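## Task

Retrieve the small white block from beneath the workbench and place it inside the steel box. The steel box must end up resting level on the workbench top, entirely within its edges. If either robot tips over or is left leaning, the task fails. Anything held in place only by a robot at the end does not count. Finish by opening the grippers and moving the robots away.

## Robot and tools

Two mobile robots share the room. stretch (Hello Robot Stretch 3) has a differential base, a mast with a lift, and one telescoping arm that sticks out to its right; a gripper reaches forward only by driving the base. rby (Rainbow RB-Y1) has a two-wheel base with casters, a folding torso (squat, shift, pitch, yaw), a head and two 7-joint arms with grippers. Loose objects may occasionally get nudged.

FRAMES. Each robot reports in its own base frame: origin on the floor between the drive wheels, x forward, y left, z up. Odometry is that frame at scene start and counts wheel turns, so slip looks like travel. Relative positions between robots come only from images, lidar_m, wrist_depth_mm and head_depth_mm. stretch's hand_pose is at the fingertip meeting point; rby's left_hand and right_hand are the point between the pads (fingers along -z, closing along x); chest is a spine point 0.08 m below the shoulders.

execute_actions. Argument actions is a list holding zero or one action object. The action is keyed by robot name, "stretch" and/or "rby"; all listed motions start at once. Per robot:
- base: one command only. translate_m is a straight drive offset in metres from the current spot (+ forward; stretch -1 to 1, rby -3 to 3). rotate_rad is a turn offset in radians, + counter-clockwise from above, -3.2 to 3.2. No sideways motion.
- joints: absolute targets by joint name. stretch: lift_m 0 to 1.1, arm_m 0 to 0.52, wrist_yaw_rad -1.345 to 4.42 (3.0 folded over base), wrist_pitch_rad -1.57 to 0.451 (negative tips fingers down), wrist_roll_rad -2.911 to 2.911, gripper_m -0.089 to 0.179 (bigger is wider; real gap is smaller than the value), head_pan_rad -3.953 to 1.73 (-1.57 looks along the arm), head_tilt_rad -1.53 to 0.419. rby: torso_squat_rad 0 to 1.2, torso_shift_rad -0.3 to 0.6, torso_pitch_rad -0.2 to 1.4, torso_yaw_rad -1.5 to 1.5; per arm shoulder_pitch ±2.356 (negative raises forward), left_shoulder_roll 0 to 3.141 and right_shoulder_roll -3.141 to 0 (both lift outward), shoulder_yaw ±2.094, elbow -2.617 to 0.01, forearm_roll ±3.141, wrist_pitch -1.57 to 1.919, hand_roll ±2.705, gripper_m 0 to 0.1 (pad opening); head_pan_rad ±0.523, head_tilt_rad -0.35 to 1.57 (positive looks down). Torso joints also obey combined limits (e.g. squat + shift <= 1.52); breaking one leaves them off_target.
- stretch only: contact_limits {"arm_m": effort %} (1 to 100) halts the arm when its effort hits that level.
- rby only: speeds {translate_m 0.05 to 0.4, rotate_rad 0.1 to 1.509} caps base speed for that action; min_time_s 0.1 to 8 sets a minimum duration for arm/head moves. Base moves needing over 8.667 s are refused.
Omitted joints or bases may keep pushing toward earlier targets. An unknown key or out-of-range number rejects the whole call. cameras picks images: rby_head_camera, rby_left_wrist_camera, rby_right_wrist_camera, stretch_head_camera, stretch_nav_camera, stretch_wrist_camera, or all; [] gives none. An empty actions list just reports. No action runs past 15 s.

wait {seconds 0 to 10} lets the scene run and reports. zoom_image {camera, region [x0,y0,x1,y1] pixels, at most 504x504} enlarges part of the latest full image. finished_scene {scene} ends that scene irreversibly and reports success.

RESULTS. base_status and joint_status: done (reached; base wheels turned fully even if slipping), off_target (stopped short, may still push), contact_stop, time_out, torque_fault, limit_stop_at_<name>, stopped_with_arm, not_followed. on_its_own covers uncommitted parts; held at is the held target. motor_effort is % of max with the peak in brackets, noisy and biased. lidar_m (stretch): 12 distances in 30-degree sectors, first straight ahead, counter-clockwise, in a plane 0.17 m up. wrist_depth_mm / head_depth_mm: 7x7 grids of median depth. base_tilt shows lean in degrees. For rby, a stop in one joint of a group (torso, left arm, right arm) halts the whole group; joint command not followed with a cause line means a self-collision check withheld arm targets; limit_stop_at_own_body means the body guard stopped it before contact. MOTOR HOT and OVER-TEMPERATURE FAULT lines flag overheated rby arm motors from holding loads.

GRIPPING. stretch: command gripper_m under the object's width; release by at least 0.02 above the touch value; readings do not confirm a grasp. rby: command at least 0.005 m under the width; off_target is then normal.

AVOID. Robots pressing each other or rby's arms pressing together fails the run; once bases touch, stop driving. Neither base stops on hitting furniture. stretch can tip if the arm pushes something solid with the gripper above about 0.45 m, if it drives while holding something fixed, or if it snags; back out in small steps, free the gripper, lower lift to about 0.2. Stretch's base is fast only when stowed (lift_m below 0.30, arm_m below 0.03, wrist_yaw_rad above 2.54). Fold or unfold stretch's wrist only with lift_m 0.32 to 0.95, wrist_pitch_rad -0.4, roll near 0. After a stretch contact_stop the joint goes slack. After an rby contact stop, back off arms first, then torso. rby arms carry 3 kg each; weight far forward tips it. Joint load limits: shoulders 66.5 N m, elbow 34.2, wrist joints 23.7; reaching one freezes rby for 10 s. Do not drop, slam or shove objects; carrying one load with both robots risks tipping from unequal travel. At the end, open grippers and pull clear.

Each tool is called after "Emit:" as name(argument=value, ...) on one line, values as JSON.

## Session

Emit:
execute_actions(actions=[], cameras=["rby_head_camera","stretch_head_camera","stretch_nav_camera","stretch_wrist_camera"])

Scene clock: 0.00 s.
stretch.base_odometry: x=+0.000 y=+0.000 heading=+0.000 (m, m, rad; stretch's odometry frame)
stretch.turned_by_wheels: +0.000 (rad since the last result)
stretch.turned_by_imu: +0.000 (rad since the last result)
stretch.base_tilt: forward=+0.0 right=+0.1 (deg)
stretch.lidar_m: 1.06 0.89 0.89 1.01 1.49 1.02 0.87 1.78 3.43 3.85 2.95 2.03
stretch.head_depth_mm: 2011 2330 2297 2219 2173 2141 2045 / 1876 1919 1898 1850 1821 1787 1745 / 1660 1625 1598 1574 1549 1530 1512 / 1429 1415 1392 1374 1352 1334 1319 / 1263 1245 1236 1214 1204 1192 1177 / 1137 1119 1108 1094 1080 1033 1018 / 997 990 981 968 962 950 943
stretch.base_status: not commanded
stretch.joint_positions: lift_m=+0.355 arm_m=+0.000 wrist_yaw_rad=+3.089 wrist_pitch_rad=-0.409 wrist_roll_rad=+0.017 gripper_m=+0.037 head_pan_rad=+0.004 head_tilt_rad=+0.007
stretch.joint_status: not commanded
stretch.motor_effort: left_wheel=+0 right_wheel=+2 lift_m=+37 arm_m=+0 wrist_yaw_rad=+0 wrist_pitch_rad=+7 wrist_roll_rad=+0 gripper_m=+0 head_pan_rad=+0 head_tilt_rad=+1 (%)
stretch.hand_pose: x=-0.0094 y=+0.0804 z=+0.3693 quat_wxyz=(+0.163, +0.701, +0.124, +0.683) (m; stretch's base frame)
stretch.wrist_depth_mm: - - - - 918 759 672 / - - - - - 830 717 / 998 954 979 963 982 894 767 / 789 800 - 772 767 763 759 / 659 662 - 647 676 650 636 / 569 569 - 555 545 556 556 / 490 508 - - 488 486 479
rby.base_odometry: x=+0.000 y=+0.000 heading=+0.000 (m, m, rad; rby's odometry frame)
rby.base_status: not commanded
rby.joint_positions: torso_squat_rad=+0.350 torso_shift_rad=+0.000 torso_pitch_rad=+0.000 torso_yaw_rad=-0.001 left_shoulder_pitch_rad=-0.019 left_shoulder_roll_rad=+0.029 left_shoulder_yaw_rad=+0.047 left_elbow_rad=-0.134 left_forearm_roll_rad=-0.046 left_wrist_pitch_rad=-0.024 left_hand_roll_rad=+0.044 left_gripper_m=+0.099 right_shoulder_pitch_rad=-0.044 right_shoulder_roll_rad=+0.003 right_shoulder_yaw_rad=+0.022 right_elbow_rad=-0.150 right_forearm_roll_rad=-0.015 right_wrist_pitch_rad=+0.016 right_hand_roll_rad=-0.003 right_gripper_m=+0.101 head_pan_rad=+0.000 head_tilt_rad=+0.401
rby.joint_status: not commanded
rby.chest: x=-0.2279 y=-0.0006 z=+1.2475 quat_wxyz=(+1.000, +0.000, +0.000, +0.000) (m; rby's base frame)
rby.left_hand: x=-0.1434 y=+0.2440 z=+0.5679 quat_wxyz=(+0.996, +0.015, -0.088, +0.017) (m; rby's base frame)
rby.right_hand: x=-0.1276 y=-0.2149 z=+0.5687 quat_wxyz=(+0.996, +0.004, -0.087, +0.009) (m; rby's base frame)
pictures: rby_head_camera, stretch_head_camera (sideways: a quarter turn clockwise sets it upright), stretch_nav_camera (sideways: a quarter turn counterclockwise sets it upright), stretch_wrist_camera
Images, in order (width x height): rby_head_camera 896x504, stretch_head_camera 896x504, stretch_nav_camera 672x504, stretch_wrist_camera 644x364.

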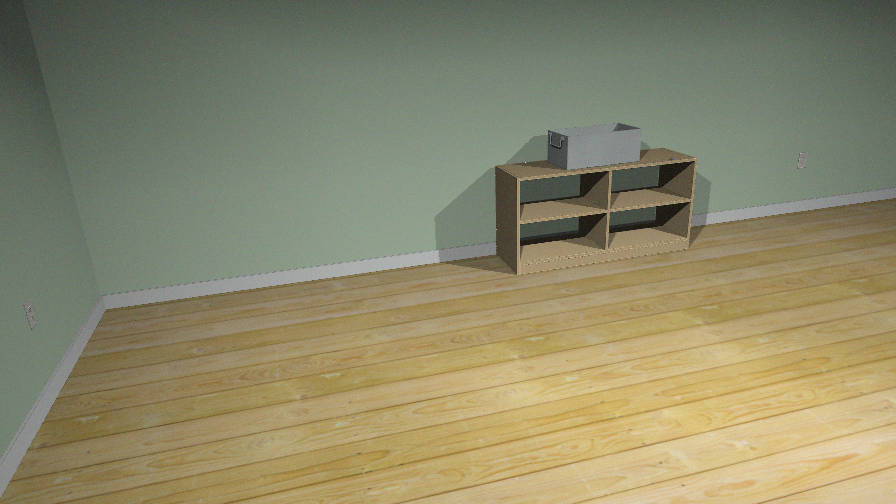

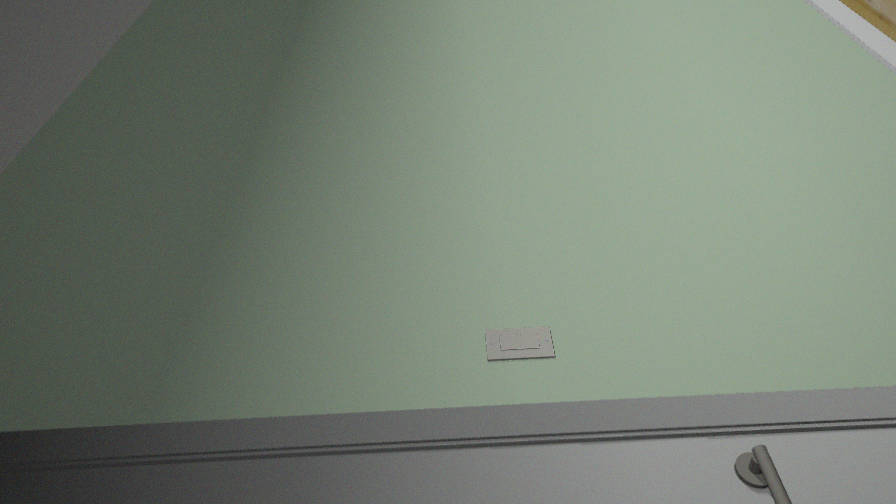

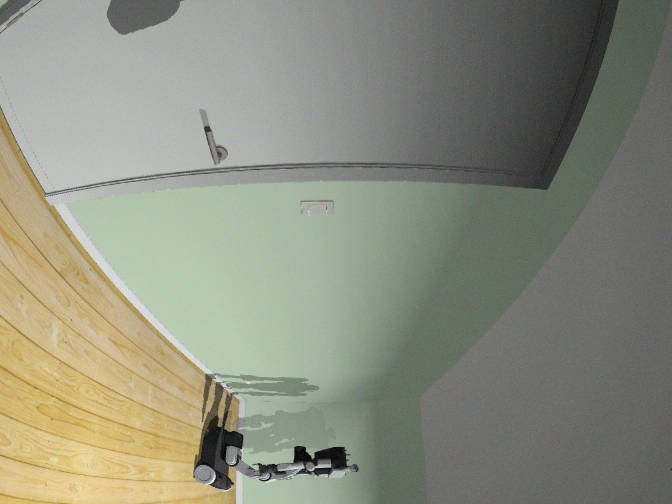

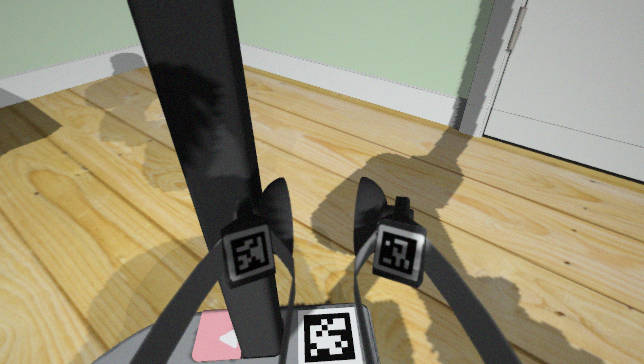

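Emit:
execute_actions(actions=[{"stretch":{"base":{"rotate_rad":-2.27},"joints":{"head_pan_rad":-1.2,"head_tilt_rad":-0.9}},"rby":{"base":{"rotate_rad":-0.4},"joints":{"torso_shift_rad":0.1,"left_shoulder_pitch_rad":-1.34,"right_shoulder_pitch_rad":-1.22,"left_elbow_rad":-0.3,"right_elbow_rad":-0.6,"left_wrist_pitch_rad":1.58,"right_wrist_pitch_rad":1.9,"left_shoulder_roll_rad":0.41,"right_shoulder_roll_rad":-0.3,"left_hand_roll_rad":1.57,"right_hand_roll_rad":-1.95,"left_forearm_roll_rad":0.52,"right_forearm_roll_rad":-0.01,"left_shoulder_yaw_rad":0.041,"right_shoulder_yaw_rad":0.032}}}], cameras=["stretch_nav_camera","stretch_head_camera"])

Emit:
execute_actions(actions=[{"rby":{"base":{"translate_m":2.95},"joints":{"torso_squat_rad":0.65}},"stretch":{"joints":{"wrist_yaw_rad":1.57}}}], cameras=[])

Emit:
execute_actions(actions=[{"rby":{"base":{"rotate_rad":0.74},"joints":{"head_tilt_rad":0.7}},"stretch":{"joints":{"lift_m":0.08,"wrist_pitch_rad":0,"wrist_yaw_rad":0.6,"gripper_m":0.15}}}], cameras=["rby_head_camera","stretch_wrist_camera"])

Scene clock: 8.63 s.
stretch.base_odometry: x=+0.000 y=+0.000 heading=-2.270 (m, m, rad; stretch's odometry frame)
stretch.turned_by_wheels: -2.270 (rad since the last result)
stretch.turned_by_imu: -2.302 (rad since the last result)
stretch.base_tilt: forward=+0.0 right=+0.2 (deg)
stretch.lidar_m: 3.42 3.58 4.48 2.95 1.24 0.91 0.89 0.95 1.33 1.49 0.88 1.78
stretch.head_depth_mm: 1300 1488 1724 1656 1429 1263 1129 / 1348 1546 1794 1670 1429 1263 1145 / 1393 1598 1832 1651 1435 1266 1164 / 1256 1575 1670 1663 1433 1265 1151 / 1101 1552 1338 1405 1430 1271 1130 / 1105 916 1129 1614 1438 1264 1131 / 1106 916 1309 1659 1434 1264 1132
stretch.base_status: done
stretch.joint_positions: lift_m=+0.355 arm_m=+0.000 wrist_yaw_rad=+3.089 wrist_pitch_rad=-0.409 wrist_roll_rad=+0.017 gripper_m=+0.037 head_pan_rad=-1.193 head_tilt_rad=-0.889
stretch.joint_status: all done
stretch.motor_effort: left_wheel=+3(7) right_wheel=-3(8) lift_m=+37(37) arm_m=+0(0) wrist_yaw_rad=-1(0) wrist_pitch_rad=+7(7) wrist_roll_rad=+0(0) gripper_m=-1(0) head_pan_rad=-3(40) head_tilt_rad=-7(43) (%)
stretch.hand_pose: x=-0.0094 y=+0.0804 z=+0.3693 quat_wxyz=(+0.163, +0.701, +0.124, +0.683) (m; stretch's base frame)
stretch.wrist_depth_mm: - - - - - - - / - - - - - - - / 997 984 - 960 969 974 958 / 793 786 - 796 780 783 775 / 660 647 - 645 659 639 646 / 554 568 - 564 540 557 556 / 490 503 - - 489 486 488
rby.base_odometry: x=+0.000 y=+0.000 heading=-0.399 (m, m, rad; rby's odometry frame)
rby.base_status: done
rby.joint_positions: torso_squat_rad=+0.350 torso_shift_rad=+0.100 torso_pitch_rad=+0.000 torso_yaw_rad=-0.001 left_shoulder_pitch_rad=-1.341 left_shoulder_roll_rad=+0.410 left_shoulder_yaw_rad=+0.041 left_elbow_rad=-0.300 left_forearm_roll_rad=+0.520 left_wrist_pitch_rad=+1.580 left_hand_roll_rad=+1.570 left_gripper_m=+0.099 right_shoulder_pitch_rad=-1.220 right_shoulder_roll_rad=-0.300 right_shoulder_yaw_rad=+0.032 right_elbow_rad=-0.600 right_forearm_roll_rad=-0.010 right_wrist_pitch_rad=+1.900 right_hand_roll_rad=-1.950 right_gripper_m=+0.101 head_pan_rad=+0.000 head_tilt_rad=+0.401
rby.joint_status: all done
rby.chest: x=-0.1623 y=-0.0007 z=+1.2442 quat_wxyz=(+1.000, +0.000, +0.000, +0.000) (m; rby's base frame)
rby.left_hand: x=+0.3902 y=+0.2237 z=+1.0682 quat_wxyz=(+0.692, -0.098, +0.039, +0.714) (m; rby's base frame)
rby.right_hand: x=+0.3440 y=-0.2846 z=+1.0681 quat_wxyz=(+0.570, -0.135, -0.121, -0.801) (m; rby's base frame)
pictures: stretch_head_camera (sideways: a quarter turn clockwise sets it upright), stretch_nav_camera (sideways: a quarter turn counterclockwise sets it upright)
Images, in order (width x height): stretch_head_camera 896x504, stretch_nav_camera 672x504.

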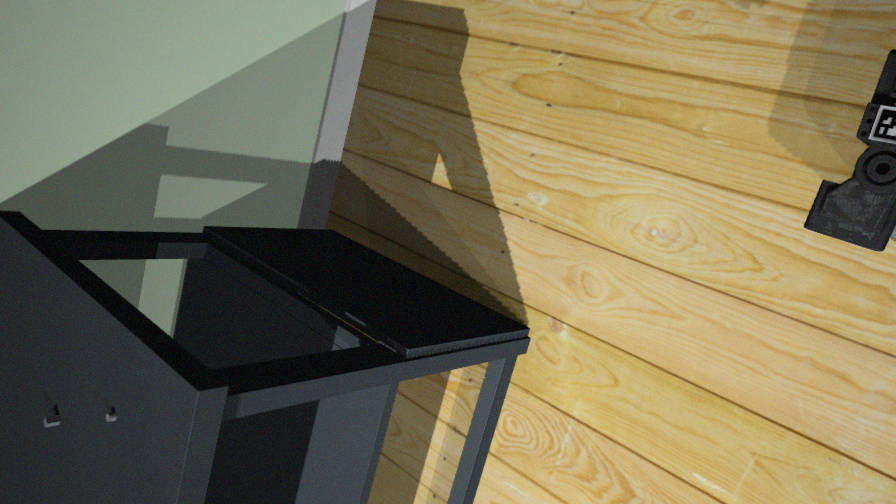

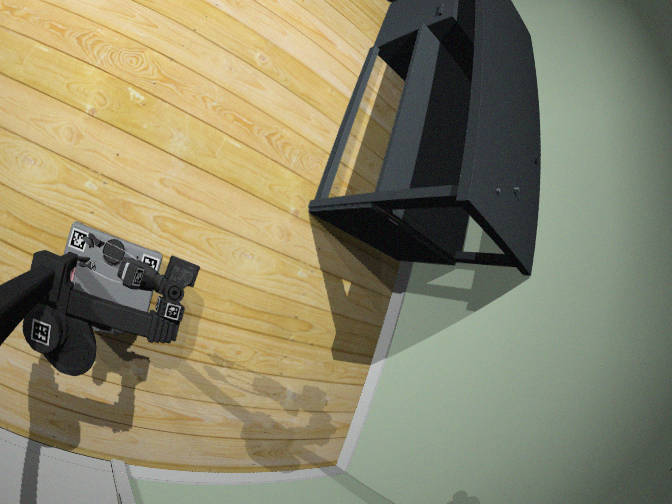

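Scene clock: 17.47 s.
stretch.base_odometry: x=+0.000 y=+0.000 heading=-2.270 (m, m, rad; stretch's odometry frame)
stretch.turned_by_wheels: +0.000 (rad since the last result)
stretch.turned_by_imu: +0.002 (rad since the last result)
stretch.base_tilt: forward=+0.0 right=+0.1 (deg)
stretch.lidar_m: 3.42 2.73 4.44 3.14 1.25 0.91 0.89 0.95 1.33 1.48 0.87 1.78
stretch.head_depth_mm: 1305 1485 1731 1655 1439 1262 1133 / 1348 1537 1798 1650 1431 1256 1147 / 1391 1592 1831 1640 1435 1261 1163 / 1253 1571 1655 1653 1439 1257 1170 / 1107 1556 1350 1413 1435 1267 1132 / 1104 918 1131 1610 1437 1260 1132 / 1107 919 1308 1656 1432 1264 1131
stretch.base_status: not commanded
stretch.joint_positions: lift_m=+0.355 arm_m=+0.000 wrist_yaw_rad=+1.573 wrist_pitch_rad=-0.409 wrist_roll_rad=+0.017 gripper_m=+0.037 head_pan_rad=-1.193 head_tilt_rad=-0.889
stretch.joint_status: all done
stretch.motor_effort: left_wheel=+3(3) right_wheel=-3(3) lift_m=+37(37) arm_m=+0(0) wrist_yaw_rad=-2(0) wrist_pitch_rad=+7(7) wrist_roll_rad=+1(0) gripper_m=+0(0) head_pan_rad=-3(4) head_tilt_rad=-6(6) (%)
stretch.hand_pose: x=+0.2041 y=-0.1444 z=+0.3693 quat_wxyz=(+0.588, +0.595, -0.392, +0.383) (m; stretch's base frame)
stretch.wrist_depth_mm: - - - - - - - / - - - - - - - / 978 943 971 980 968 971 956 / 803 777 783 795 779 784 740 / 648 663 661 644 671 652 643 / 562 563 549 559 534 554 557 / 496 490 493 491 491 485 489
rby.base_odometry: x=+2.717 y=-1.148 heading=-0.400 (m, m, rad; rby's odometry frame)
rby.base_status: done
rby.joint_positions: torso_squat_rad=+0.650 torso_shift_rad=+0.100 torso_pitch_rad=+0.000 torso_yaw_rad=-0.001 left_shoulder_pitch_rad=-1.340 left_shoulder_roll_rad=+0.410 left_shoulder_yaw_rad=+0.041 left_elbow_rad=-0.300 left_forearm_roll_rad=+0.520 left_wrist_pitch_rad=+1.580 left_hand_roll_rad=+1.570 left_gripper_m=+0.099 right_shoulder_pitch_rad=-1.220 right_shoulder_roll_rad=-0.300 right_shoulder_yaw_rad=+0.032 right_elbow_rad=-0.600 right_forearm_roll_rad=-0.010 right_wrist_pitch_rad=+1.900 right_hand_roll_rad=-1.950 right_gripper_m=+0.101 head_pan_rad=+0.000 head_tilt_rad=+0.401
rby.joint_status: all done
rby.chest: x=-0.1722 y=-0.0006 z=+1.1444 quat_wxyz=(+1.000, +0.000, +0.000, +0.000) (m; rby's base frame)
rby.left_hand: x=+0.3802 y=+0.2238 z=+0.9681 quat_wxyz=(+0.692, -0.098, +0.039, +0.714) (m; rby's base frame)
rby.right_hand: x=+0.3340 y=-0.2846 z=+0.9681 quat_wxyz=(+0.570, -0.136, -0.121, -0.801) (m; rby's base frame)
pictures: none
No camera images: the call's "cameras" was empty. Leave "cameras" out to get every camera's image.

Scene clock: 20.80 s.
stretch.base_odometry: x=+0.000 y=+0.000 heading=-2.270 (m, m, rad; stretch's odometry frame)
stretch.turned_by_wheels: +0.000 (rad since the last result)
stretch.turned_by_imu: +0.001 (rad since the last result)
stretch.base_tilt: forward=+0.0 right=+0.2 (deg)
stretch.lidar_m: 3.39 2.51 4.45 3.14 1.25 0.91 0.89 0.94 1.32 1.53 0.87 1.78
stretch.head_depth_mm: 1304 1482 1728 1655 1437 1262 1130 / 1349 1535 1802 1651 1437 1266 1127 / 1392 1599 1853 1641 1435 1266 1149 / 1253 1574 1652 1657 1430 1266 1131 / 1103 1554 1350 1411 1438 1261 1133 / 1102 916 1130 1623 1444 1267 1136 / 1100 916 1302 1672 1433 1264 1132
stretch.base_status: not commanded
stretch.joint_positions: lift_m=+0.080 arm_m=+0.000 wrist_yaw_rad=+0.603 wrist_pitch_rad=-0.023 wrist_roll_rad=+0.017 gripper_m=+0.150 head_pan_rad=-1.193 head_tilt_rad=-0.889
stretch.joint_status: all done
stretch.motor_effort: left_wheel=+3(3) right_wheel=-2(3) lift_m=+27(32) arm_m=+0(0) wrist_yaw_rad=-2(3) wrist_pitch_rad=+11(13) wrist_roll_rad=+0(0) gripper_m=+0(96) head_pan_rad=-3(3) head_tilt_rad=-6(6) (%)
stretch.hand_pose: x=+0.1234 y=-0.3554 z=+0.1890 quat_wxyz=(+0.672, +0.220, -0.678, +0.200) (m; stretch's base frame)
stretch.wrist_depth_mm: - - 828 648 - - 920 / - - - 669 - - 962 / - - - 708 - - 978 / 923 924 822 741 919 905 901 / 606 - 593 587 588 - 585 / 472 416 445 440 436 414 430 / 348 352 348 345 348 347 342
rby.base_odometry: x=+2.717 y=-1.148 heading=+0.340 (m, m, rad; rby's odometry frame)
rby.base_status: done
rby.joint_positions: torso_squat_rad=+0.650 torso_shift_rad=+0.100 torso_pitch_rad=+0.000 torso_yaw_rad=-0.001 left_shoulder_pitch_rad=-1.340 left_shoulder_roll_rad=+0.410 left_shoulder_yaw_rad=+0.041 left_elbow_rad=-0.300 left_forearm_roll_rad=+0.520 left_wrist_pitch_rad=+1.580 left_hand_roll_rad=+1.570 left_gripper_m=+0.099 right_shoulder_pitch_rad=-1.220 right_shoulder_roll_rad=-0.300 right_shoulder_yaw_rad=+0.032 right_elbow_rad=-0.600 right_forearm_roll_rad=-0.010 right_wrist_pitch_rad=+1.900 right_hand_roll_rad=-1.950 right_gripper_m=+0.101 head_pan_rad=+0.000 head_tilt_rad=+0.700
rby.joint_status: all done
rby.chest: x=-0.1722 y=-0.0006 z=+1.1444 quat_wxyz=(+1.000, +0.000, +0.000, +0.000) (m; rby's base frame)
rby.left_hand: x=+0.3802 y=+0.2238 z=+0.9682 quat_wxyz=(+0.692, -0.098, +0.039, +0.714) (m; rby's base frame)
rby.right_hand: x=+0.3340 y=-0.2846 z=+0.9682 quat_wxyz=(+0.570, -0.136, -0.121, -0.801) (m; rby's base frame)
pictures: rby_head_camera, stretch_wrist_camera
Images, in order (width x height): rby_head_camera 896x504, stretch_wrist_camera 644x364.

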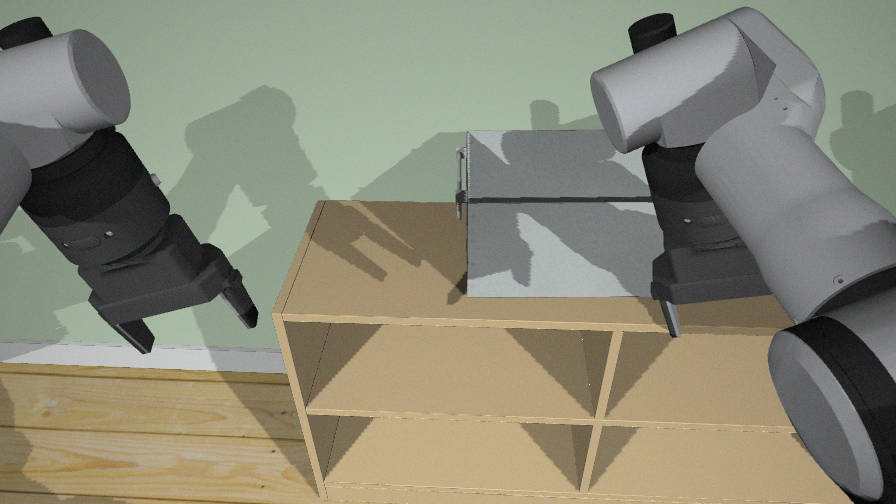

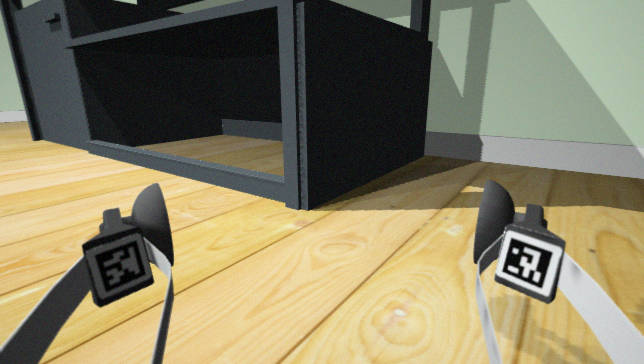

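Emit:
execute_actions(actions=[{"rby":{"base":{"rotate_rad":-1.0},"joints":{"torso_squat_rad":0.5}},"stretch":{"base":{"rotate_rad":0.9},"joints":{"wrist_yaw_rad":1.75}}}], cameras=[])

Emit:
execute_actions(actions=[{"rby":{"base":{"translate_m":0.3}},"stretch":{"base":{"translate_m":-0.61}}}], cameras=[])

Emit:
execute_actions(actions=[{"rby":{"base":{"rotate_rad":1.0}},"stretch":{"base":{"rotate_rad":-0.9}}}], cameras=["stretch_wrist_camera"])

Emit:
execute_actions(actions=[{"rby":{"base":{"translate_m":0.34},"joints":{"head_tilt_rad":0.9}},"stretch":{"base":{"translate_m":0.5}}}], cameras=["rby_head_camera","stretch_wrist_camera","rby_left_wrist_camera","rby_right_wrist_camera"])

Scene clock: 30.20 s.
stretch.base_odometry: x=+0.000 y=+0.000 heading=-1.370 (m, m, rad; stretch's odometry frame)
stretch.turned_by_wheels: +0.900 (rad since the last result)
stretch.turned_by_imu: +0.915 (rad since the last result)
stretch.base_tilt: forward=-0.1 right=+0.1 (deg)
stretch.lidar_m: 2.82 4.33 1.46 0.96 0.88 0.89 1.16 1.49 0.87 1.96 3.70 2.78
stretch.head_depth_mm: 1192 1597 1416 1632 1438 1260 1126 / 1699 1650 1951 1644 1430 1263 1131 / 1769 1970 1949 1658 1432 1260 1149 / 2201 2327 1960 1654 1434 1265 1150 / 3107 2409 1962 1658 1438 1269 1131 / 3094 2407 1965 1654 1431 1262 1127 / 3101 2383 1955 1655 1433 1262 1131
stretch.base_status: done
stretch.joint_positions: lift_m=+0.080 arm_m=+0.005 wrist_yaw_rad=+1.107 wrist_pitch_rad=+0.066 wrist_roll_rad=-0.263 gripper_m=+0.150 head_pan_rad=-1.193 head_tilt_rad=-0.889
stretch.joint_status: wrist_yaw_rad time_out (moved +0.504 of +1.147)
stretch.on_its_own: wrist_yaw_rad is held at +1.174, not at your +1.750, since a time_out; wrist_roll_rad is held at -0.157, not at its first target +0.018, by its stall guard, which is still easing; arm_m is at rest, and its effort (-32) is outside its rest range (-14 to +14); wrist_yaw_rad is at rest, and its effort (+47) is outside its rest range (-12 to +12); wrist_pitch_rad is at rest, and its effort (-31) is outside its rest range (-20 to +32)
stretch.motor_effort: left_wheel=-2(7) right_wheel=+3(7) lift_m=+29(28) arm_m=-32(32) wrist_yaw_rad=+47(78) wrist_pitch_rad=-31(33) wrist_roll_rad=+66(98) gripper_m=+0(0) head_pan_rad=-3(3) head_tilt_rad=-6(5) (%)
stretch.hand_pose: x=+0.2087 y=-0.2654 z=+0.2118 quat_wxyz=(+0.665, +0.297, -0.531, +0.434) (m; stretch's base frame)
stretch.wrist_depth_mm: - - - - - - - / - - - - - - - / - - - - - - - / 651 816 - - - - - / 476 - 664 825 - - - / 375 418 481 555 658 732 - / 310 337 377 426 481 559 614
rby.base_odometry: x=+2.717 y=-1.148 heading=-0.660 (m, m, rad; rby's odometry frame)
rby.base_status: done
rby.joint_positions: torso_squat_rad=+0.500 torso_shift_rad=+0.100 torso_pitch_rad=+0.000 torso_yaw_rad=-0.001 left_shoulder_pitch_rad=-1.340 left_shoulder_roll_rad=+0.410 left_shoulder_yaw_rad=+0.041 left_elbow_rad=-0.300 left_forearm_roll_rad=+0.520 left_wrist_pitch_rad=+1.580 left_hand_roll_rad=+1.570 left_gripper_m=+0.099 right_shoulder_pitch_rad=-1.220 right_shoulder_roll_rad=-0.300 right_shoulder_yaw_rad=+0.032 right_elbow_rad=-0.600 right_forearm_roll_rad=-0.010 right_wrist_pitch_rad=+1.900 right_hand_roll_rad=-1.950 right_gripper_m=+0.101 head_pan_rad=+0.000 head_tilt_rad=+0.700
rby.joint_status: all done
rby.chest: x=-0.1665 y=-0.0006 z=+1.2012 quat_wxyz=(+1.000, +0.000, +0.000, +0.000) (m; rby's base frame)
rby.left_hand: x=+0.3859 y=+0.2238 z=+1.0249 quat_wxyz=(+0.692, -0.098, +0.039, +0.714) (m; rby's base frame)
rby.right_hand: x=+0.3397 y=-0.2846 z=+1.0249 quat_wxyz=(+0.570, -0.136, -0.121, -0.801) (m; rby's base frame)
pictures: none
ARM HIT: stretch's arm struck its own base hard.
No camera images: the call's "cameras" was empty. Leave "cameras" out to get every camera's image.

not run: a stop came earlier in this reply.

not run: a stop came earlier in this reply.

not run: a stop came earlier in this reply.

Emit:
execute_actions(actions=[{"rby":{"base":{"translate_m":0.3}},"stretch":{"base":{"translate_m":-0.61},"joints":{"lift_m":0.2,"wrist_yaw_rad":0.8,"wrist_roll_rad":0.017,"wrist_pitch_rad":0}}}], cameras=[])

Emit:
execute_actions(actions=[{"rby":{"base":{"rotate_rad":1.0}},"stretch":{"base":{"rotate_rad":-0.9},"joints":{"wrist_yaw_rad":1.75}}}], cameras=["stretch_wrist_camera"])

Emit:
execute_actions(actions=[{"rby":{"base":{"translate_m":0.34},"joints":{"head_tilt_rad":0.9}},"stretch":{"base":{"translate_m":0.5}}}], cameras=["rby_head_camera","stretch_wrist_camera","rby_left_wrist_camera","rby_right_wrist_camera"])

Scene clock: 40.40 s.
stretch.base_odometry: x=-0.122 y=+0.598 heading=-1.370 (m, m, rad; stretch's odometry frame)
stretch.turned_by_wheels: +0.000 (rad since the last result)
stretch.turned_by_imu: +0.002 (rad since the last result)
stretch.base_tilt: forward=+0.0 right=+0.1 (deg)
stretch.lidar_m: 3.46 3.78 0.84 0.58 0.54 0.55 0.69 1.00 1.01 0.88 0.86 3.37
stretch.head_depth_mm: 1091 1500 1345 1545 1433 1261 1133 / 1097 1457 1302 1463 1431 1260 1137 / 1093 945 1313 1369 1435 1262 1149 / 1102 915 1136 1355 1435 1269 1125 / 1104 1543 1880 1665 1436 1265 1132 / 1865 2266 1964 1653 1426 1268 1131 / 3080 2387 1961 1659 1437 1267 1138
stretch.base_status: done
stretch.joint_positions: lift_m=+0.200 arm_m=+0.000 wrist_yaw_rad=+0.802 wrist_pitch_rad=-0.019 wrist_roll_rad=+0.012 gripper_m=+0.150 head_pan_rad=-1.193 head_tilt_rad=-0.889
stretch.joint_status: all done
stretch.motor_effort: left_wheel=-2(8) right_wheel=+4(4) lift_m=+46(49) arm_m=-3(16) wrist_yaw_rad=-2(27) wrist_pitch_rad=+9(29) wrist_roll_rad=+3(37) gripper_m=-1(1) head_pan_rad=-3(3) head_tilt_rad=-6(6) (%)
stretch.hand_pose: x=+0.1624 y=-0.3229 z=+0.3095 quat_wxyz=(+0.650, +0.284, -0.652, +0.268) (m; stretch's base frame)
stretch.wrist_depth_mm: - - - - - 557 - / - - - - - 559 534 / - - - - - 573 541 / - - - - - 592 572 / 893 - 887 866 872 - 590 / 680 619 643 646 652 608 598 / 518 520 508 517 511 511 515
rby.base_odometry: x=+2.954 y=-1.332 heading=-0.660 (m, m, rad; rby's odometry frame)
rby.base_status: done
rby.joint_positions: torso_squat_rad=+0.500 torso_shift_rad=+0.100 torso_pitch_rad=+0.001 torso_yaw_rad=-0.001 left_shoulder_pitch_rad=-1.340 left_shoulder_roll_rad=+0.410 left_shoulder_yaw_rad=+0.041 left_elbow_rad=-0.300 left_forearm_roll_rad=+0.520 left_wrist_pitch_rad=+1.580 left_hand_roll_rad=+1.570 left_gripper_m=+0.099 right_shoulder_pitch_rad=-1.220 right_shoulder_roll_rad=-0.300 right_shoulder_yaw_rad=+0.032 right_elbow_rad=-0.600 right_forearm_roll_rad=-0.010 right_wrist_pitch_rad=+1.900 right_hand_roll_rad=-1.950 right_gripper_m=+0.101 head_pan_rad=+0.000 head_tilt_rad=+0.700
rby.joint_status: not commanded
rby.chest: x=-0.1665 y=-0.0006 z=+1.2012 quat_wxyz=(+1.000, +0.000, +0.000, +0.000) (m; rby's base frame)
rby.left_hand: x=+0.3859 y=+0.2238 z=+1.0248 quat_wxyz=(+0.692, -0.098, +0.039, +0.714) (m; rby's base frame)
rby.right_hand: x=+0.3397 y=-0.2846 z=+1.0248 quat_wxyz=(+0.570, -0.136, -0.121, -0.801) (m; rby's base frame)
pictures: none
No camera images: the call's "cameras" was empty. Leave "cameras" out to get every camera's image.

Scene clock: 43.57 s.
stretch.base_odometry: x=-0.122 y=+0.598 heading=-2.270 (m, m, rad; stretch's odometry frame)
stretch.turned_by_wheels: -0.900 (rad since the last result)
stretch.turned_by_imu: -0.913 (rad since the last result)
stretch.base_tilt: forward=+0.0 right=+0.0 (deg)
stretch.lidar_m: 1.99 3.11 4.97 1.89 0.72 0.56 0.54 0.57 0.80 1.00 1.04 0.86
stretch.head_depth_mm: 865 987 1153 1372 1425 1260 1130 / 893 1019 1198 1441 1434 1265 1134 / 924 1063 1253 1521 1423 1257 1146 / 957 1109 1315 1552 1435 1265 1149 / 988 1153 1375 1599 1436 1264 1134 / 1026 1196 1456 1647 1435 1268 1133 / 1071 1257 1416 1550 1438 1261 1131
stretch.base_status: done
stretch.joint_positions: lift_m=+0.200 arm_m=+0.000 wrist_yaw_rad=+1.747 wrist_pitch_rad=-0.019 wrist_roll_rad=+0.012 gripper_m=+0.150 head_pan_rad=-1.193 head_tilt_rad=-0.889
stretch.joint_status: all done
stretch.motor_effort: left_wheel=+3(7) right_wheel=-3(6) lift_m=+46(46) arm_m=-3(3) wrist_yaw_rad=+1(1) wrist_pitch_rad=+9(9) wrist_roll_rad=+3(3) gripper_m=+0(1) head_pan_rad=-2(4) head_tilt_rad=-5(6) (%)
stretch.hand_pose: x=+0.2304 y=-0.1002 z=+0.3095 quat_wxyz=(+0.457, +0.550, -0.451, +0.535) (m; stretch's base frame)
stretch.wrist_depth_mm: - - - - - - - / - - - - - 663 624 / - - - - - 690 645 / - - - - - 709 661 / 910 - 889 875 833 - 694 / 682 613 636 641 643 605 646 / 520 516 516 519 514 517 516
rby.base_odometry: x=+2.954 y=-1.332 heading=+0.340 (m, m, rad; rby's odometry frame)
rby.base_status: done
rby.joint_positions: torso_squat_rad=+0.500 torso_shift_rad=+0.100 torso_pitch_rad=+0.001 torso_yaw_rad=-0.001 left_shoulder_pitch_rad=-1.340 left_shoulder_roll_rad=+0.410 left_shoulder_yaw_rad=+0.041 left_elbow_rad=-0.300 left_forearm_roll_rad=+0.520 left_wrist_pitch_rad=+1.580 left_hand_roll_rad=+1.570 left_gripper_m=+0.099 right_shoulder_pitch_rad=-1.220 right_shoulder_roll_rad=-0.300 right_shoulder_yaw_rad=+0.032 right_elbow_rad=-0.600 right_forearm_roll_rad=-0.010 right_wrist_pitch_rad=+1.900 right_hand_roll_rad=-1.950 right_gripper_m=+0.101 head_pan_rad=+0.000 head_tilt_rad=+0.700
rby.joint_status: not commanded
rby.chest: x=-0.1665 y=-0.0006 z=+1.2012 quat_wxyz=(+1.000, +0.000, +0.000, +0.000) (m; rby's base frame)
rby.left_hand: x=+0.3859 y=+0.2238 z=+1.0248 quat_wxyz=(+0.692, -0.098, +0.039, +0.714) (m; rby's base frame)
rby.right_hand: x=+0.3397 y=-0.2846 z=+1.0248 quat_wxyz=(+0.570, -0.136, -0.121, -0.801) (m; rby's base frame)
pictures: stretch_wrist_camera
Images, in order (width x height): stretch_wrist_camera 644x364.

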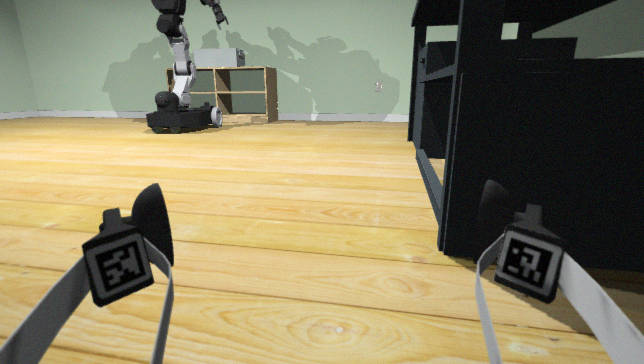

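Scene clock: 49.77 s.
stretch.base_odometry: x=-0.443 y=+0.215 heading=-2.270 (m, m, rad; stretch's odometry frame)
stretch.turned_by_wheels: +0.000 (rad since the last result)
stretch.turned_by_imu: +0.002 (rad since the last result)
stretch.base_tilt: forward=+0.0 right=+0.0 (deg)
stretch.lidar_m: 1.50 2.99 4.91 3.61 1.41 1.05 1.04 1.08 1.05 1.02 0.44 0.42
stretch.head_depth_mm: 880 1001 1168 1394 1432 1262 1129 / 908 1038 1216 1475 1435 1269 1136 / 937 1082 1273 1544 1433 1264 1151 / 970 1036 1254 1404 1417 1259 1152 / 988 856 1214 1132 1132 1231 1132 / 1018 857 702 1058 970 1014 1134 / 1045 860 702 607 708 1214 1133
stretch.base_status: done
stretch.joint_positions: lift_m=+0.200 arm_m=+0.000 wrist_yaw_rad=+1.747 wrist_pitch_rad=-0.019 wrist_roll_rad=+0.012 gripper_m=+0.150 head_pan_rad=-1.193 head_tilt_rad=-0.889
stretch.joint_status: not commanded
stretch.motor_effort: left_wheel=+2(8) right_wheel=-2(4) lift_m=+46(46) arm_m=-3(4) wrist_yaw_rad=+2(1) wrist_pitch_rad=+9(9) wrist_roll_rad=+3(3) gripper_m=+0(0) head_pan_rad=-3(3) head_tilt_rad=-6(5) (%)
stretch.hand_pose: x=+0.2304 y=-0.1002 z=+0.3095 quat_wxyz=(+0.457, +0.550, -0.451, +0.535) (m; stretch's base frame)
stretch.wrist_depth_mm: - - - - - - 240 / - - - - - 967 237 / - - - - - - 232 / - - - - - - 233 / 878 - 872 879 878 - 239 / 684 613 648 656 653 592 231 / 511 516 518 512 508 460 263
rby.base_odometry: x=+3.275 y=-1.218 heading=+0.340 (m, m, rad; rby's odometry frame)
rby.base_status: done
rby.joint_positions: torso_squat_rad=+0.500 torso_shift_rad=+0.100 torso_pitch_rad=+0.001 torso_yaw_rad=-0.001 left_shoulder_pitch_rad=-1.340 left_shoulder_roll_rad=+0.410 left_shoulder_yaw_rad=+0.041 left_elbow_rad=-0.300 left_forearm_roll_rad=+0.520 left_wrist_pitch_rad=+1.580 left_hand_roll_rad=+1.570 left_gripper_m=+0.099 right_shoulder_pitch_rad=-1.220 right_shoulder_roll_rad=-0.300 right_shoulder_yaw_rad=+0.032 right_elbow_rad=-0.600 right_forearm_roll_rad=-0.010 right_wrist_pitch_rad=+1.900 right_hand_roll_rad=-1.950 right_gripper_m=+0.101 head_pan_rad=+0.000 head_tilt_rad=+0.900
rby.joint_status: all done
rby.chest: x=-0.1665 y=-0.0006 z=+1.2012 quat_wxyz=(+1.000, +0.000, +0.000, +0.000) (m; rby's base frame)
rby.left_hand: x=+0.3859 y=+0.2238 z=+1.0248 quat_wxyz=(+0.692, -0.098, +0.039, +0.714) (m; rby's base frame)
rby.right_hand: x=+0.3397 y=-0.2846 z=+1.0248 quat_wxyz=(+0.570, -0.136, -0.121, -0.801) (m; rby's base frame)
pictures: rby_head_camera, rby_left_wrist_camera, rby_right_wrist_camera, stretch_wrist_camera
Images, in order (width x height): rby_head_camera 896x504, rby_left_wrist_camera 644x364, rby_right_wrist_camera 644x364, stretch_wrist_camera 644x364.

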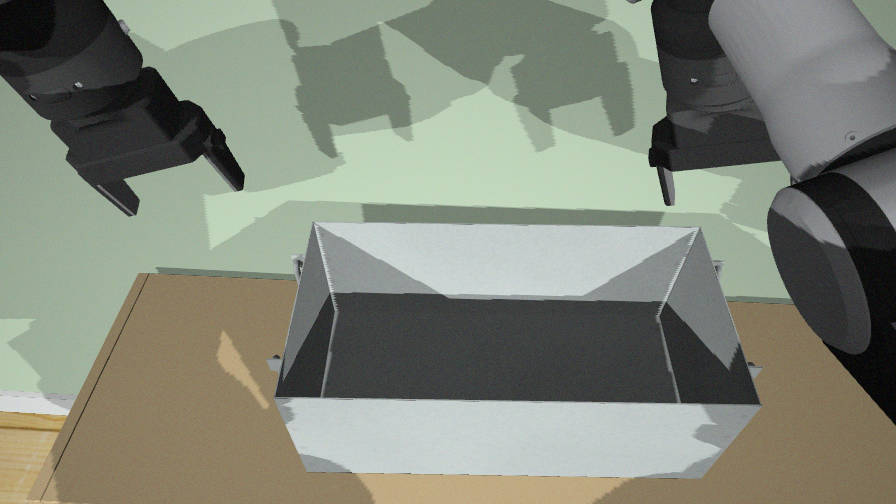

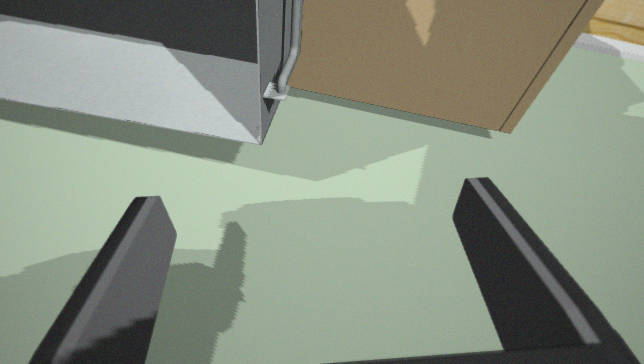

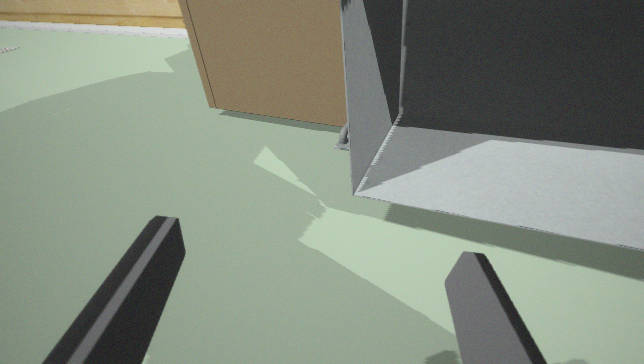

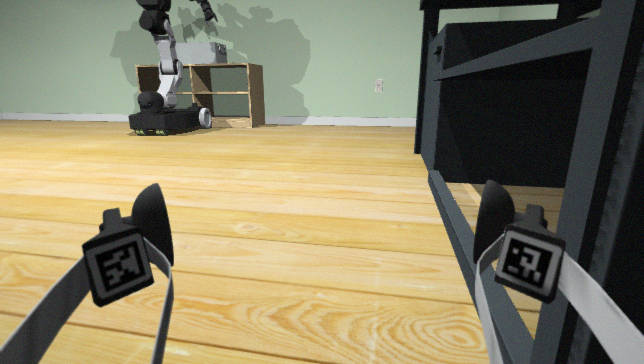

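Emit:
execute_actions(actions=[{"rby":{"base":{"rotate_rad":-0.1},"joints":{"torso_squat_rad":0.8,"torso_shift_rad":0.06}},"stretch":{"base":{"translate_m":0.5}}}], cameras=[])

Emit:
execute_actions(actions=[{"rby":{"joints":{"torso_squat_rad":0.88}},"stretch":{"joints":{"wrist_yaw_rad":0,"wrist_pitch_rad":-0.3}}}], cameras=["rby_head_camera","stretch_wrist_camera","rby_left_wrist_camera","rby_right_wrist_camera"])

Scene clock: 58.60 s.
stretch.base_odometry: x=-0.765 y=-0.168 heading=-2.270 (m, m, rad; stretch's odometry frame)
stretch.turned_by_wheels: +0.000 (rad since the last result)
stretch.turned_by_imu: +0.003 (rad since the last result)
stretch.base_tilt: forward=+0.0 right=+0.1 (deg)
stretch.lidar_m: 1.40 2.62 4.53 4.78 2.11 1.56 1.53 1.42 0.31 0.68 1.01 1.03
stretch.head_depth_mm: 894 853 699 591 512 712 1085 / 923 855 700 592 512 815 1085 / 954 856 701 592 513 843 1128 / 981 857 699 592 526 872 1132 / 1004 857 700 593 544 1158 1135 / 1018 859 702 592 902 1201 1132 / 1057 860 701 594 926 1236 1133
stretch.base_status: done
stretch.joint_positions: lift_m=+0.200 arm_m=+0.000 wrist_yaw_rad=+1.747 wrist_pitch_rad=-0.019 wrist_roll_rad=+0.012 gripper_m=+0.150 head_pan_rad=-1.193 head_tilt_rad=-0.889
stretch.joint_status: not commanded
stretch.motor_effort: left_wheel=+2(8) right_wheel=-2(2) lift_m=+48(46) arm_m=-3(4) wrist_yaw_rad=+1(2) wrist_pitch_rad=+9(9) wrist_roll_rad=+3(3) gripper_m=-1(0) head_pan_rad=-3(3) head_tilt_rad=-6(6) (%)
stretch.hand_pose: x=+0.2304 y=-0.1002 z=+0.3095 quat_wxyz=(+0.457, +0.550, -0.451, +0.535) (m; stretch's base frame)
stretch.wrist_depth_mm: - - - - - 749 320 / - - - - - 788 723 / - - - - - 784 758 / - - - - - 848 788 / 895 - 879 866 887 - 818 / 688 623 653 653 639 585 641 / 515 520 519 520 516 477 510
rby.base_odometry: x=+3.275 y=-1.218 heading=+0.241 (m, m, rad; rby's odometry frame)
rby.base_status: done
rby.joint_positions: torso_squat_rad=+0.800 torso_shift_rad=+0.060 torso_pitch_rad=+0.000 torso_yaw_rad=-0.001 left_shoulder_pitch_rad=-1.340 left_shoulder_roll_rad=+0.410 left_shoulder_yaw_rad=+0.041 left_elbow_rad=-0.300 left_forearm_roll_rad=+0.520 left_wrist_pitch_rad=+1.580 left_hand_roll_rad=+1.570 left_gripper_m=+0.099 right_shoulder_pitch_rad=-1.220 right_shoulder_roll_rad=-0.300 right_shoulder_yaw_rad=+0.032 right_elbow_rad=-0.600 right_forearm_roll_rad=-0.010 right_wrist_pitch_rad=+1.900 right_hand_roll_rad=-1.950 right_gripper_m=+0.101 head_pan_rad=+0.000 head_tilt_rad=+0.900
rby.joint_status: all done
rby.chest: x=-0.1988 y=-0.0005 z=+1.0767 quat_wxyz=(+1.000, +0.000, +0.000, +0.000) (m; rby's base frame)
rby.left_hand: x=+0.3536 y=+0.2239 z=+0.9006 quat_wxyz=(+0.692, -0.098, +0.039, +0.714) (m; rby's base frame)
rby.right_hand: x=+0.3075 y=-0.2845 z=+0.9006 quat_wxyz=(+0.570, -0.135, -0.121, -0.801) (m; rby's base frame)
pictures: none
No camera images: the call's "cameras" was empty. Leave "cameras" out to get every camera's image.

Scene clock: 60.50 s.
stretch.base_odometry: x=-0.765 y=-0.168 heading=-2.270 (m, m, rad; stretch's odometry frame)
stretch.turned_by_wheels: +0.000 (rad since the last result)
stretch.turned_by_imu: +0.000 (rad since the last result)
stretch.base_tilt: forward=+0.0 right=+0.1 (deg)
stretch.lidar_m: 1.40 2.61 4.57 4.77 2.11 1.55 1.53 1.42 0.30 0.68 1.01 1.02
stretch.head_depth_mm: 893 853 699 590 512 714 1083 / 921 857 699 593 512 818 1089 / 954 855 698 593 513 845 1131 / 983 856 700 592 526 872 1125 / 1005 857 701 593 544 1156 1131 / 1019 856 701 592 906 1207 1136 / 1058 860 702 593 925 1238 1134
stretch.base_status: not commanded
stretch.joint_positions: lift_m=+0.200 arm_m=+0.000 wrist_yaw_rad=+0.003 wrist_pitch_rad=-0.316 wrist_roll_rad=+0.012 gripper_m=+0.150 head_pan_rad=-1.193 head_tilt_rad=-0.889
stretch.joint_status: all done
stretch.motor_effort: left_wheel=+2(2) right_wheel=-2(2) lift_m=+46(46) arm_m=-3(3) wrist_yaw_rad=-1(7) wrist_pitch_rad=+7(10) wrist_roll_rad=+3(3) gripper_m=+0(0) head_pan_rad=-4(3) head_tilt_rad=-6(6) (%)
stretch.hand_pose: x=-0.0209 y=-0.3812 z=+0.2359 quat_wxyz=(+0.694, +0.112, -0.702, -0.111) (m; stretch's base frame)
stretch.wrist_depth_mm: 677 661 662 657 575 273 180 / 738 704 707 697 577 271 178 / 785 764 749 746 568 272 178 / 627 637 621 621 563 261 178 / 508 - 501 503 483 - 135 / 433 409 417 424 423 288 145 / 365 367 363 363 361 257 165
rby.base_odometry: x=+3.275 y=-1.218 heading=+0.241 (m, m, rad; rby's odometry frame)
rby.base_status: not commanded
rby.joint_positions: torso_squat_rad=+0.880 torso_shift_rad=+0.060 torso_pitch_rad=+0.000 torso_yaw_rad=-0.001 left_shoulder_pitch_rad=-1.340 left_shoulder_roll_rad=+0.410 left_shoulder_yaw_rad=+0.041 left_elbow_rad=-0.300 left_forearm_roll_rad=+0.520 left_wrist_pitch_rad=+1.580 left_hand_roll_rad=+1.570 left_gripper_m=+0.099 right_shoulder_pitch_rad=-1.220 right_shoulder_roll_rad=-0.300 right_shoulder_yaw_rad=+0.032 right_elbow_rad=-0.600 right_forearm_roll_rad=-0.010 right_wrist_pitch_rad=+1.900 right_hand_roll_rad=-1.950 right_gripper_m=+0.101 head_pan_rad=+0.000 head_tilt_rad=+0.900
rby.joint_status: all done
rby.chest: x=-0.2012 y=-0.0005 z=+1.0351 quat_wxyz=(+1.000, +0.000, +0.000, +0.000) (m; rby's base frame)
rby.left_hand: x=+0.3512 y=+0.2239 z=+0.8590 quat_wxyz=(+0.692, -0.098, +0.039, +0.714) (m; rby's base frame)
rby.right_hand: x=+0.3050 y=-0.2845 z=+0.8589 quat_wxyz=(+0.570, -0.135, -0.121, -0.801) (m; rby's base frame)
pictures: rby_head_camera, rby_left_wrist_camera, rby_right_wrist_camera, stretch_wrist_camera
Images, in order (width x height): rby_head_camera 896x504, rby_left_wrist_camera 644x364, rby_right_wrist_camera 644x364, stretch_wrist_camera 644x364.

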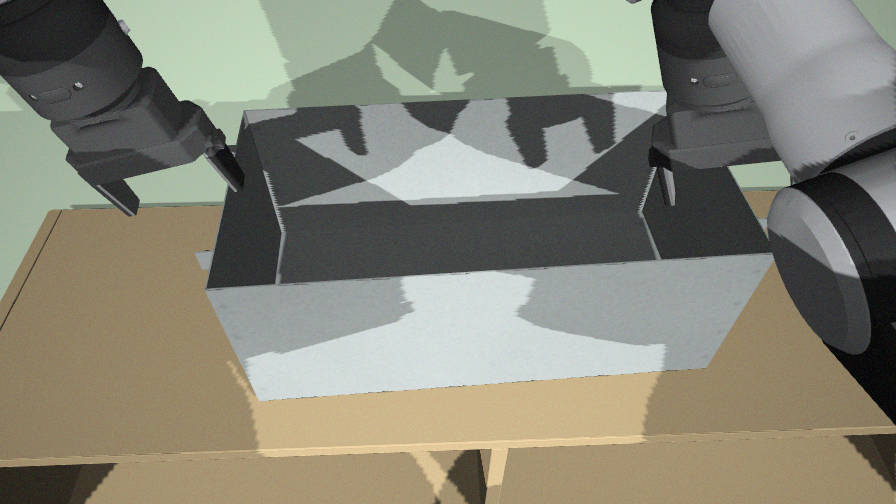

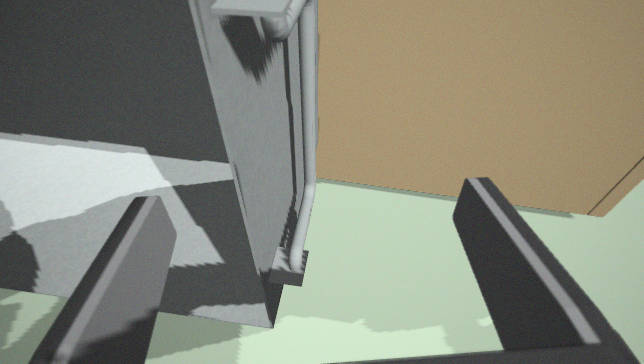

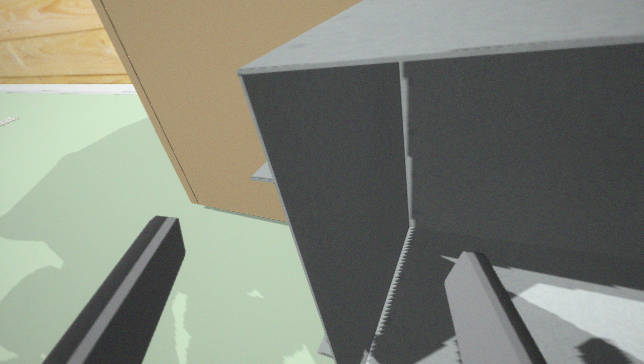

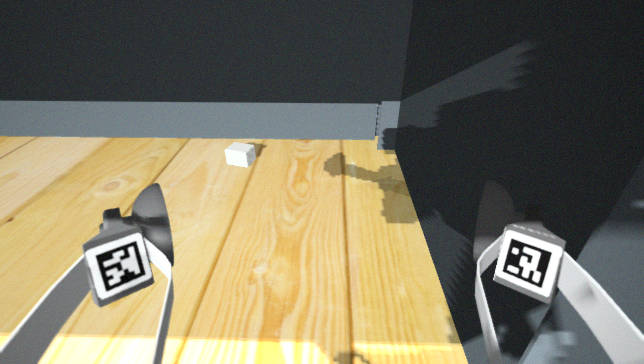

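Emit:
execute_actions(actions=[{"rby":{"joints":{"left_shoulder_roll_rad":0.36,"left_wrist_pitch_rad":1.7,"right_wrist_pitch_rad":1.82}},"stretch":{"base":{"translate_m":0.16},"joints":{"lift_m":0.08,"arm_m":0.3,"wrist_pitch_rad":-0.45}}}], cameras=[])

Emit:
execute_actions(actions=[{"rby":{"joints":{"torso_squat_rad":0.94}},"stretch":{"joints":{"lift_m":0.03,"arm_m":0.42}}}], cameras=["rby_head_camera","stretch_wrist_camera","rby_left_wrist_camera","rby_right_wrist_camera"])

Scene clock: 66.97 s.
stretch.base_odometry: x=-0.868 y=-0.290 heading=-2.270 (m, m, rad; stretch's odometry frame)
stretch.turned_by_wheels: +0.000 (rad since the last result)
stretch.turned_by_imu: +0.002 (rad since the last result)
stretch.base_tilt: forward=-0.1 right=+0.2 (deg)
stretch.lidar_m: 1.43 2.49 2.65 4.78 2.32 1.72 1.68 0.40 0.45 0.97 1.02 0.87
stretch.head_depth_mm: 898 854 700 590 513 815 1076 / 928 855 699 591 512 829 1099 / 957 854 699 591 517 860 1117 / 978 855 698 592 533 875 1129 / 1007 860 701 592 545 1153 1138 / 1023 856 701 592 906 1204 1134 / 1053 858 701 593 922 1237 1132
stretch.base_status: done
stretch.joint_positions: lift_m=+0.080 arm_m=+0.300 wrist_yaw_rad=+0.001 wrist_pitch_rad=-0.466 wrist_roll_rad=+0.013 gripper_m=+0.150 head_pan_rad=-1.193 head_tilt_rad=-0.889
stretch.joint_status: all done
stretch.motor_effort: left_wheel=+2(8) right_wheel=-2(2) lift_m=+28(38) arm_m=+4(5) wrist_yaw_rad=-2(2) wrist_pitch_rad=+8(5) wrist_roll_rad=+3(3) gripper_m=+0(0) head_pan_rad=-3(3) head_tilt_rad=-5(6) (%)
stretch.hand_pose: x=-0.0213 y=-0.6627 z=+0.0824 quat_wxyz=(+0.684, +0.163, -0.692, -0.164) (m; stretch's base frame)
stretch.wrist_depth_mm: 406 402 399 405 396 393 359 / 441 440 434 430 430 430 377 / 373 375 373 344 371 373 357 / 307 308 308 308 306 307 306 / 262 - 262 261 261 - 262 / 233 223 226 227 228 221 227 / 199 201 201 200 201 201 200
rby.base_odometry: x=+3.275 y=-1.218 heading=+0.241 (m, m, rad; rby's odometry frame)
rby.base_status: not commanded
rby.joint_positions: torso_squat_rad=+0.880 torso_shift_rad=+0.060 torso_pitch_rad=+0.000 torso_yaw_rad=-0.001 left_shoulder_pitch_rad=-1.340 left_shoulder_roll_rad=+0.360 left_shoulder_yaw_rad=+0.041 left_elbow_rad=-0.300 left_forearm_roll_rad=+0.520 left_wrist_pitch_rad=+1.700 left_hand_roll_rad=+1.570 left_gripper_m=+0.099 right_shoulder_pitch_rad=-1.220 right_shoulder_roll_rad=-0.300 right_shoulder_yaw_rad=+0.032 right_elbow_rad=-0.600 right_forearm_roll_rad=-0.010 right_wrist_pitch_rad=+1.820 right_hand_roll_rad=-1.950 right_gripper_m=+0.101 head_pan_rad=+0.000 head_tilt_rad=+0.900
rby.joint_status: all done
rby.chest: x=-0.2012 y=-0.0005 z=+1.0351 quat_wxyz=(+1.000, +0.000, +0.000, +0.000) (m; rby's base frame)
rby.left_hand: x=+0.3187 y=+0.1963 z=+0.8498 quat_wxyz=(+0.712, -0.053, +0.093, +0.694) (m; rby's base frame)
rby.right_hand: x=+0.3234 y=-0.2837 z=+0.8579 quat_wxyz=(+0.576, -0.102, -0.142, -0.798) (m; rby's base frame)
pictures: none
No camera images: the call's "cameras" was empty. Leave "cameras" out to get every camera's image.

Scene clock: 69.10 s.
stretch.base_odometry: x=-0.868 y=-0.290 heading=-2.270 (m, m, rad; stretch's odometry frame)
stretch.turned_by_wheels: +0.000 (rad since the last result)
stretch.turned_by_imu: +0.001 (rad since the last result)
stretch.base_tilt: forward=+0.0 right=+0.1 (deg)
stretch.lidar_m: 1.42 2.49 2.66 4.78 2.33 1.72 1.68 0.40 0.45 0.98 1.02 0.88
stretch.head_depth_mm: 898 852 698 591 511 817 1079 / 927 855 698 591 512 827 1098 / 956 856 701 592 517 858 1116 / 984 858 700 592 534 874 1130 / 1008 858 701 593 545 1153 1130 / 1023 855 702 594 907 1210 1129 / 1057 860 701 593 925 1240 1134
stretch.base_status: not commanded
stretch.joint_positions: lift_m=+0.030 arm_m=+0.420 wrist_yaw_rad=+0.001 wrist_pitch_rad=-0.466 wrist_roll_rad=+0.013 gripper_m=+0.150 head_pan_rad=-1.193 head_tilt_rad=-0.889
stretch.joint_status: all done
stretch.motor_effort: left_wheel=+2(2) right_wheel=-2(2) lift_m=+28(28) arm_m=+5(4) wrist_yaw_rad=-2(1) wrist_pitch_rad=+8(7) wrist_roll_rad=+3(3) gripper_m=+0(0) head_pan_rad=-3(3) head_tilt_rad=-7(6) (%)
stretch.hand_pose: x=-0.0213 y=-0.7827 z=+0.0323 quat_wxyz=(+0.684, +0.163, -0.692, -0.164) (m; stretch's base frame)
stretch.wrist_depth_mm: 294 290 289 286 284 284 283 / 325 323 318 318 316 314 312 / 281 282 281 227 281 280 280 / 231 230 233 223 231 231 232 / 197 - 196 197 196 - 196 / - 167 170 171 171 167 171 / 150 151 152 151 151 151 150
rby.base_odometry: x=+3.275 y=-1.218 heading=+0.241 (m, m, rad; rby's odometry frame)
rby.base_status: not commanded
rby.joint_positions: torso_squat_rad=+0.940 torso_shift_rad=+0.060 torso_pitch_rad=+0.000 torso_yaw_rad=-0.001 left_shoulder_pitch_rad=-1.340 left_shoulder_roll_rad=+0.360 left_shoulder_yaw_rad=+0.041 left_elbow_rad=-0.300 left_forearm_roll_rad=+0.520 left_wrist_pitch_rad=+1.700 left_hand_roll_rad=+1.570 left_gripper_m=+0.099 right_shoulder_pitch_rad=-1.220 right_shoulder_roll_rad=-0.300 right_shoulder_yaw_rad=+0.032 right_elbow_rad=-0.600 right_forearm_roll_rad=-0.010 right_wrist_pitch_rad=+1.820 right_hand_roll_rad=-1.950 right_gripper_m=+0.101 head_pan_rad=+0.000 head_tilt_rad=+0.900
rby.joint_status: all done
rby.chest: x=-0.2032 y=-0.0005 z=+1.0020 quat_wxyz=(+1.000, +0.000, +0.000, +0.000) (m; rby's base frame)
rby.left_hand: x=+0.3167 y=+0.1963 z=+0.8167 quat_wxyz=(+0.712, -0.053, +0.093, +0.694) (m; rby's base frame)
rby.right_hand: x=+0.3214 y=-0.2837 z=+0.8248 quat_wxyz=(+0.576, -0.102, -0.142, -0.798) (m; rby's base frame)
pictures: rby_head_camera, rby_left_wrist_camera, rby_right_wrist_camera, stretch_wrist_camera
Images, in order (width x height): rby_head_camera 896x504, rby_left_wrist_camera 644x364, rby_right_wrist_camera 644x364, stretch_wrist_camera 644x364.

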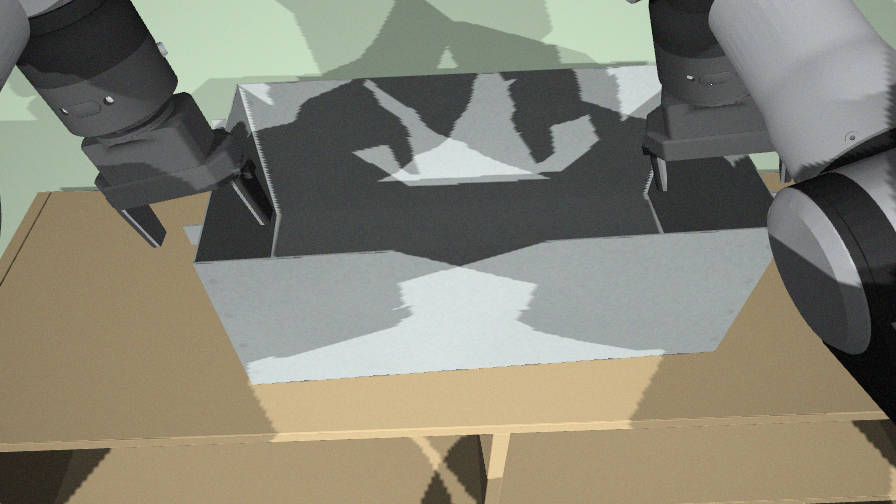

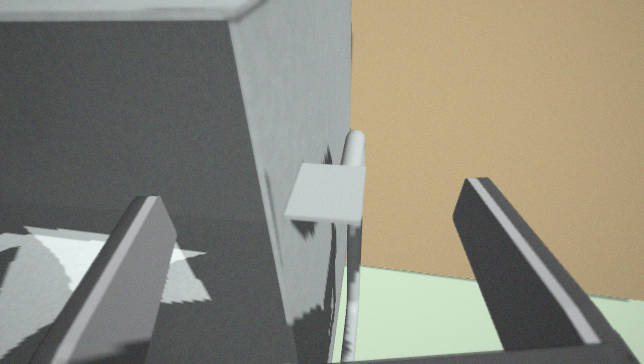

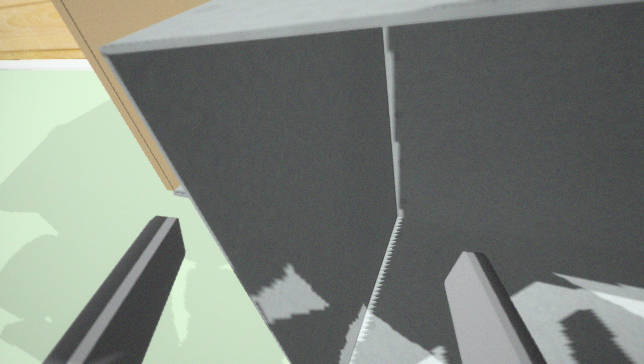

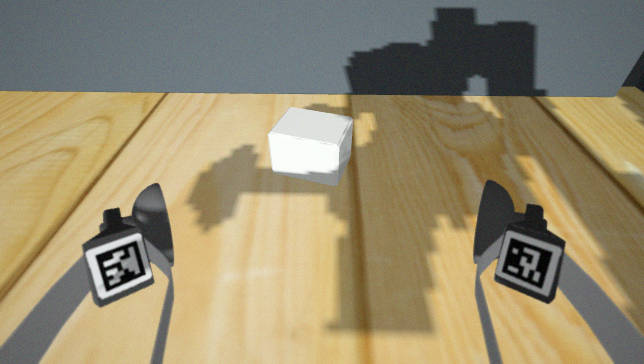

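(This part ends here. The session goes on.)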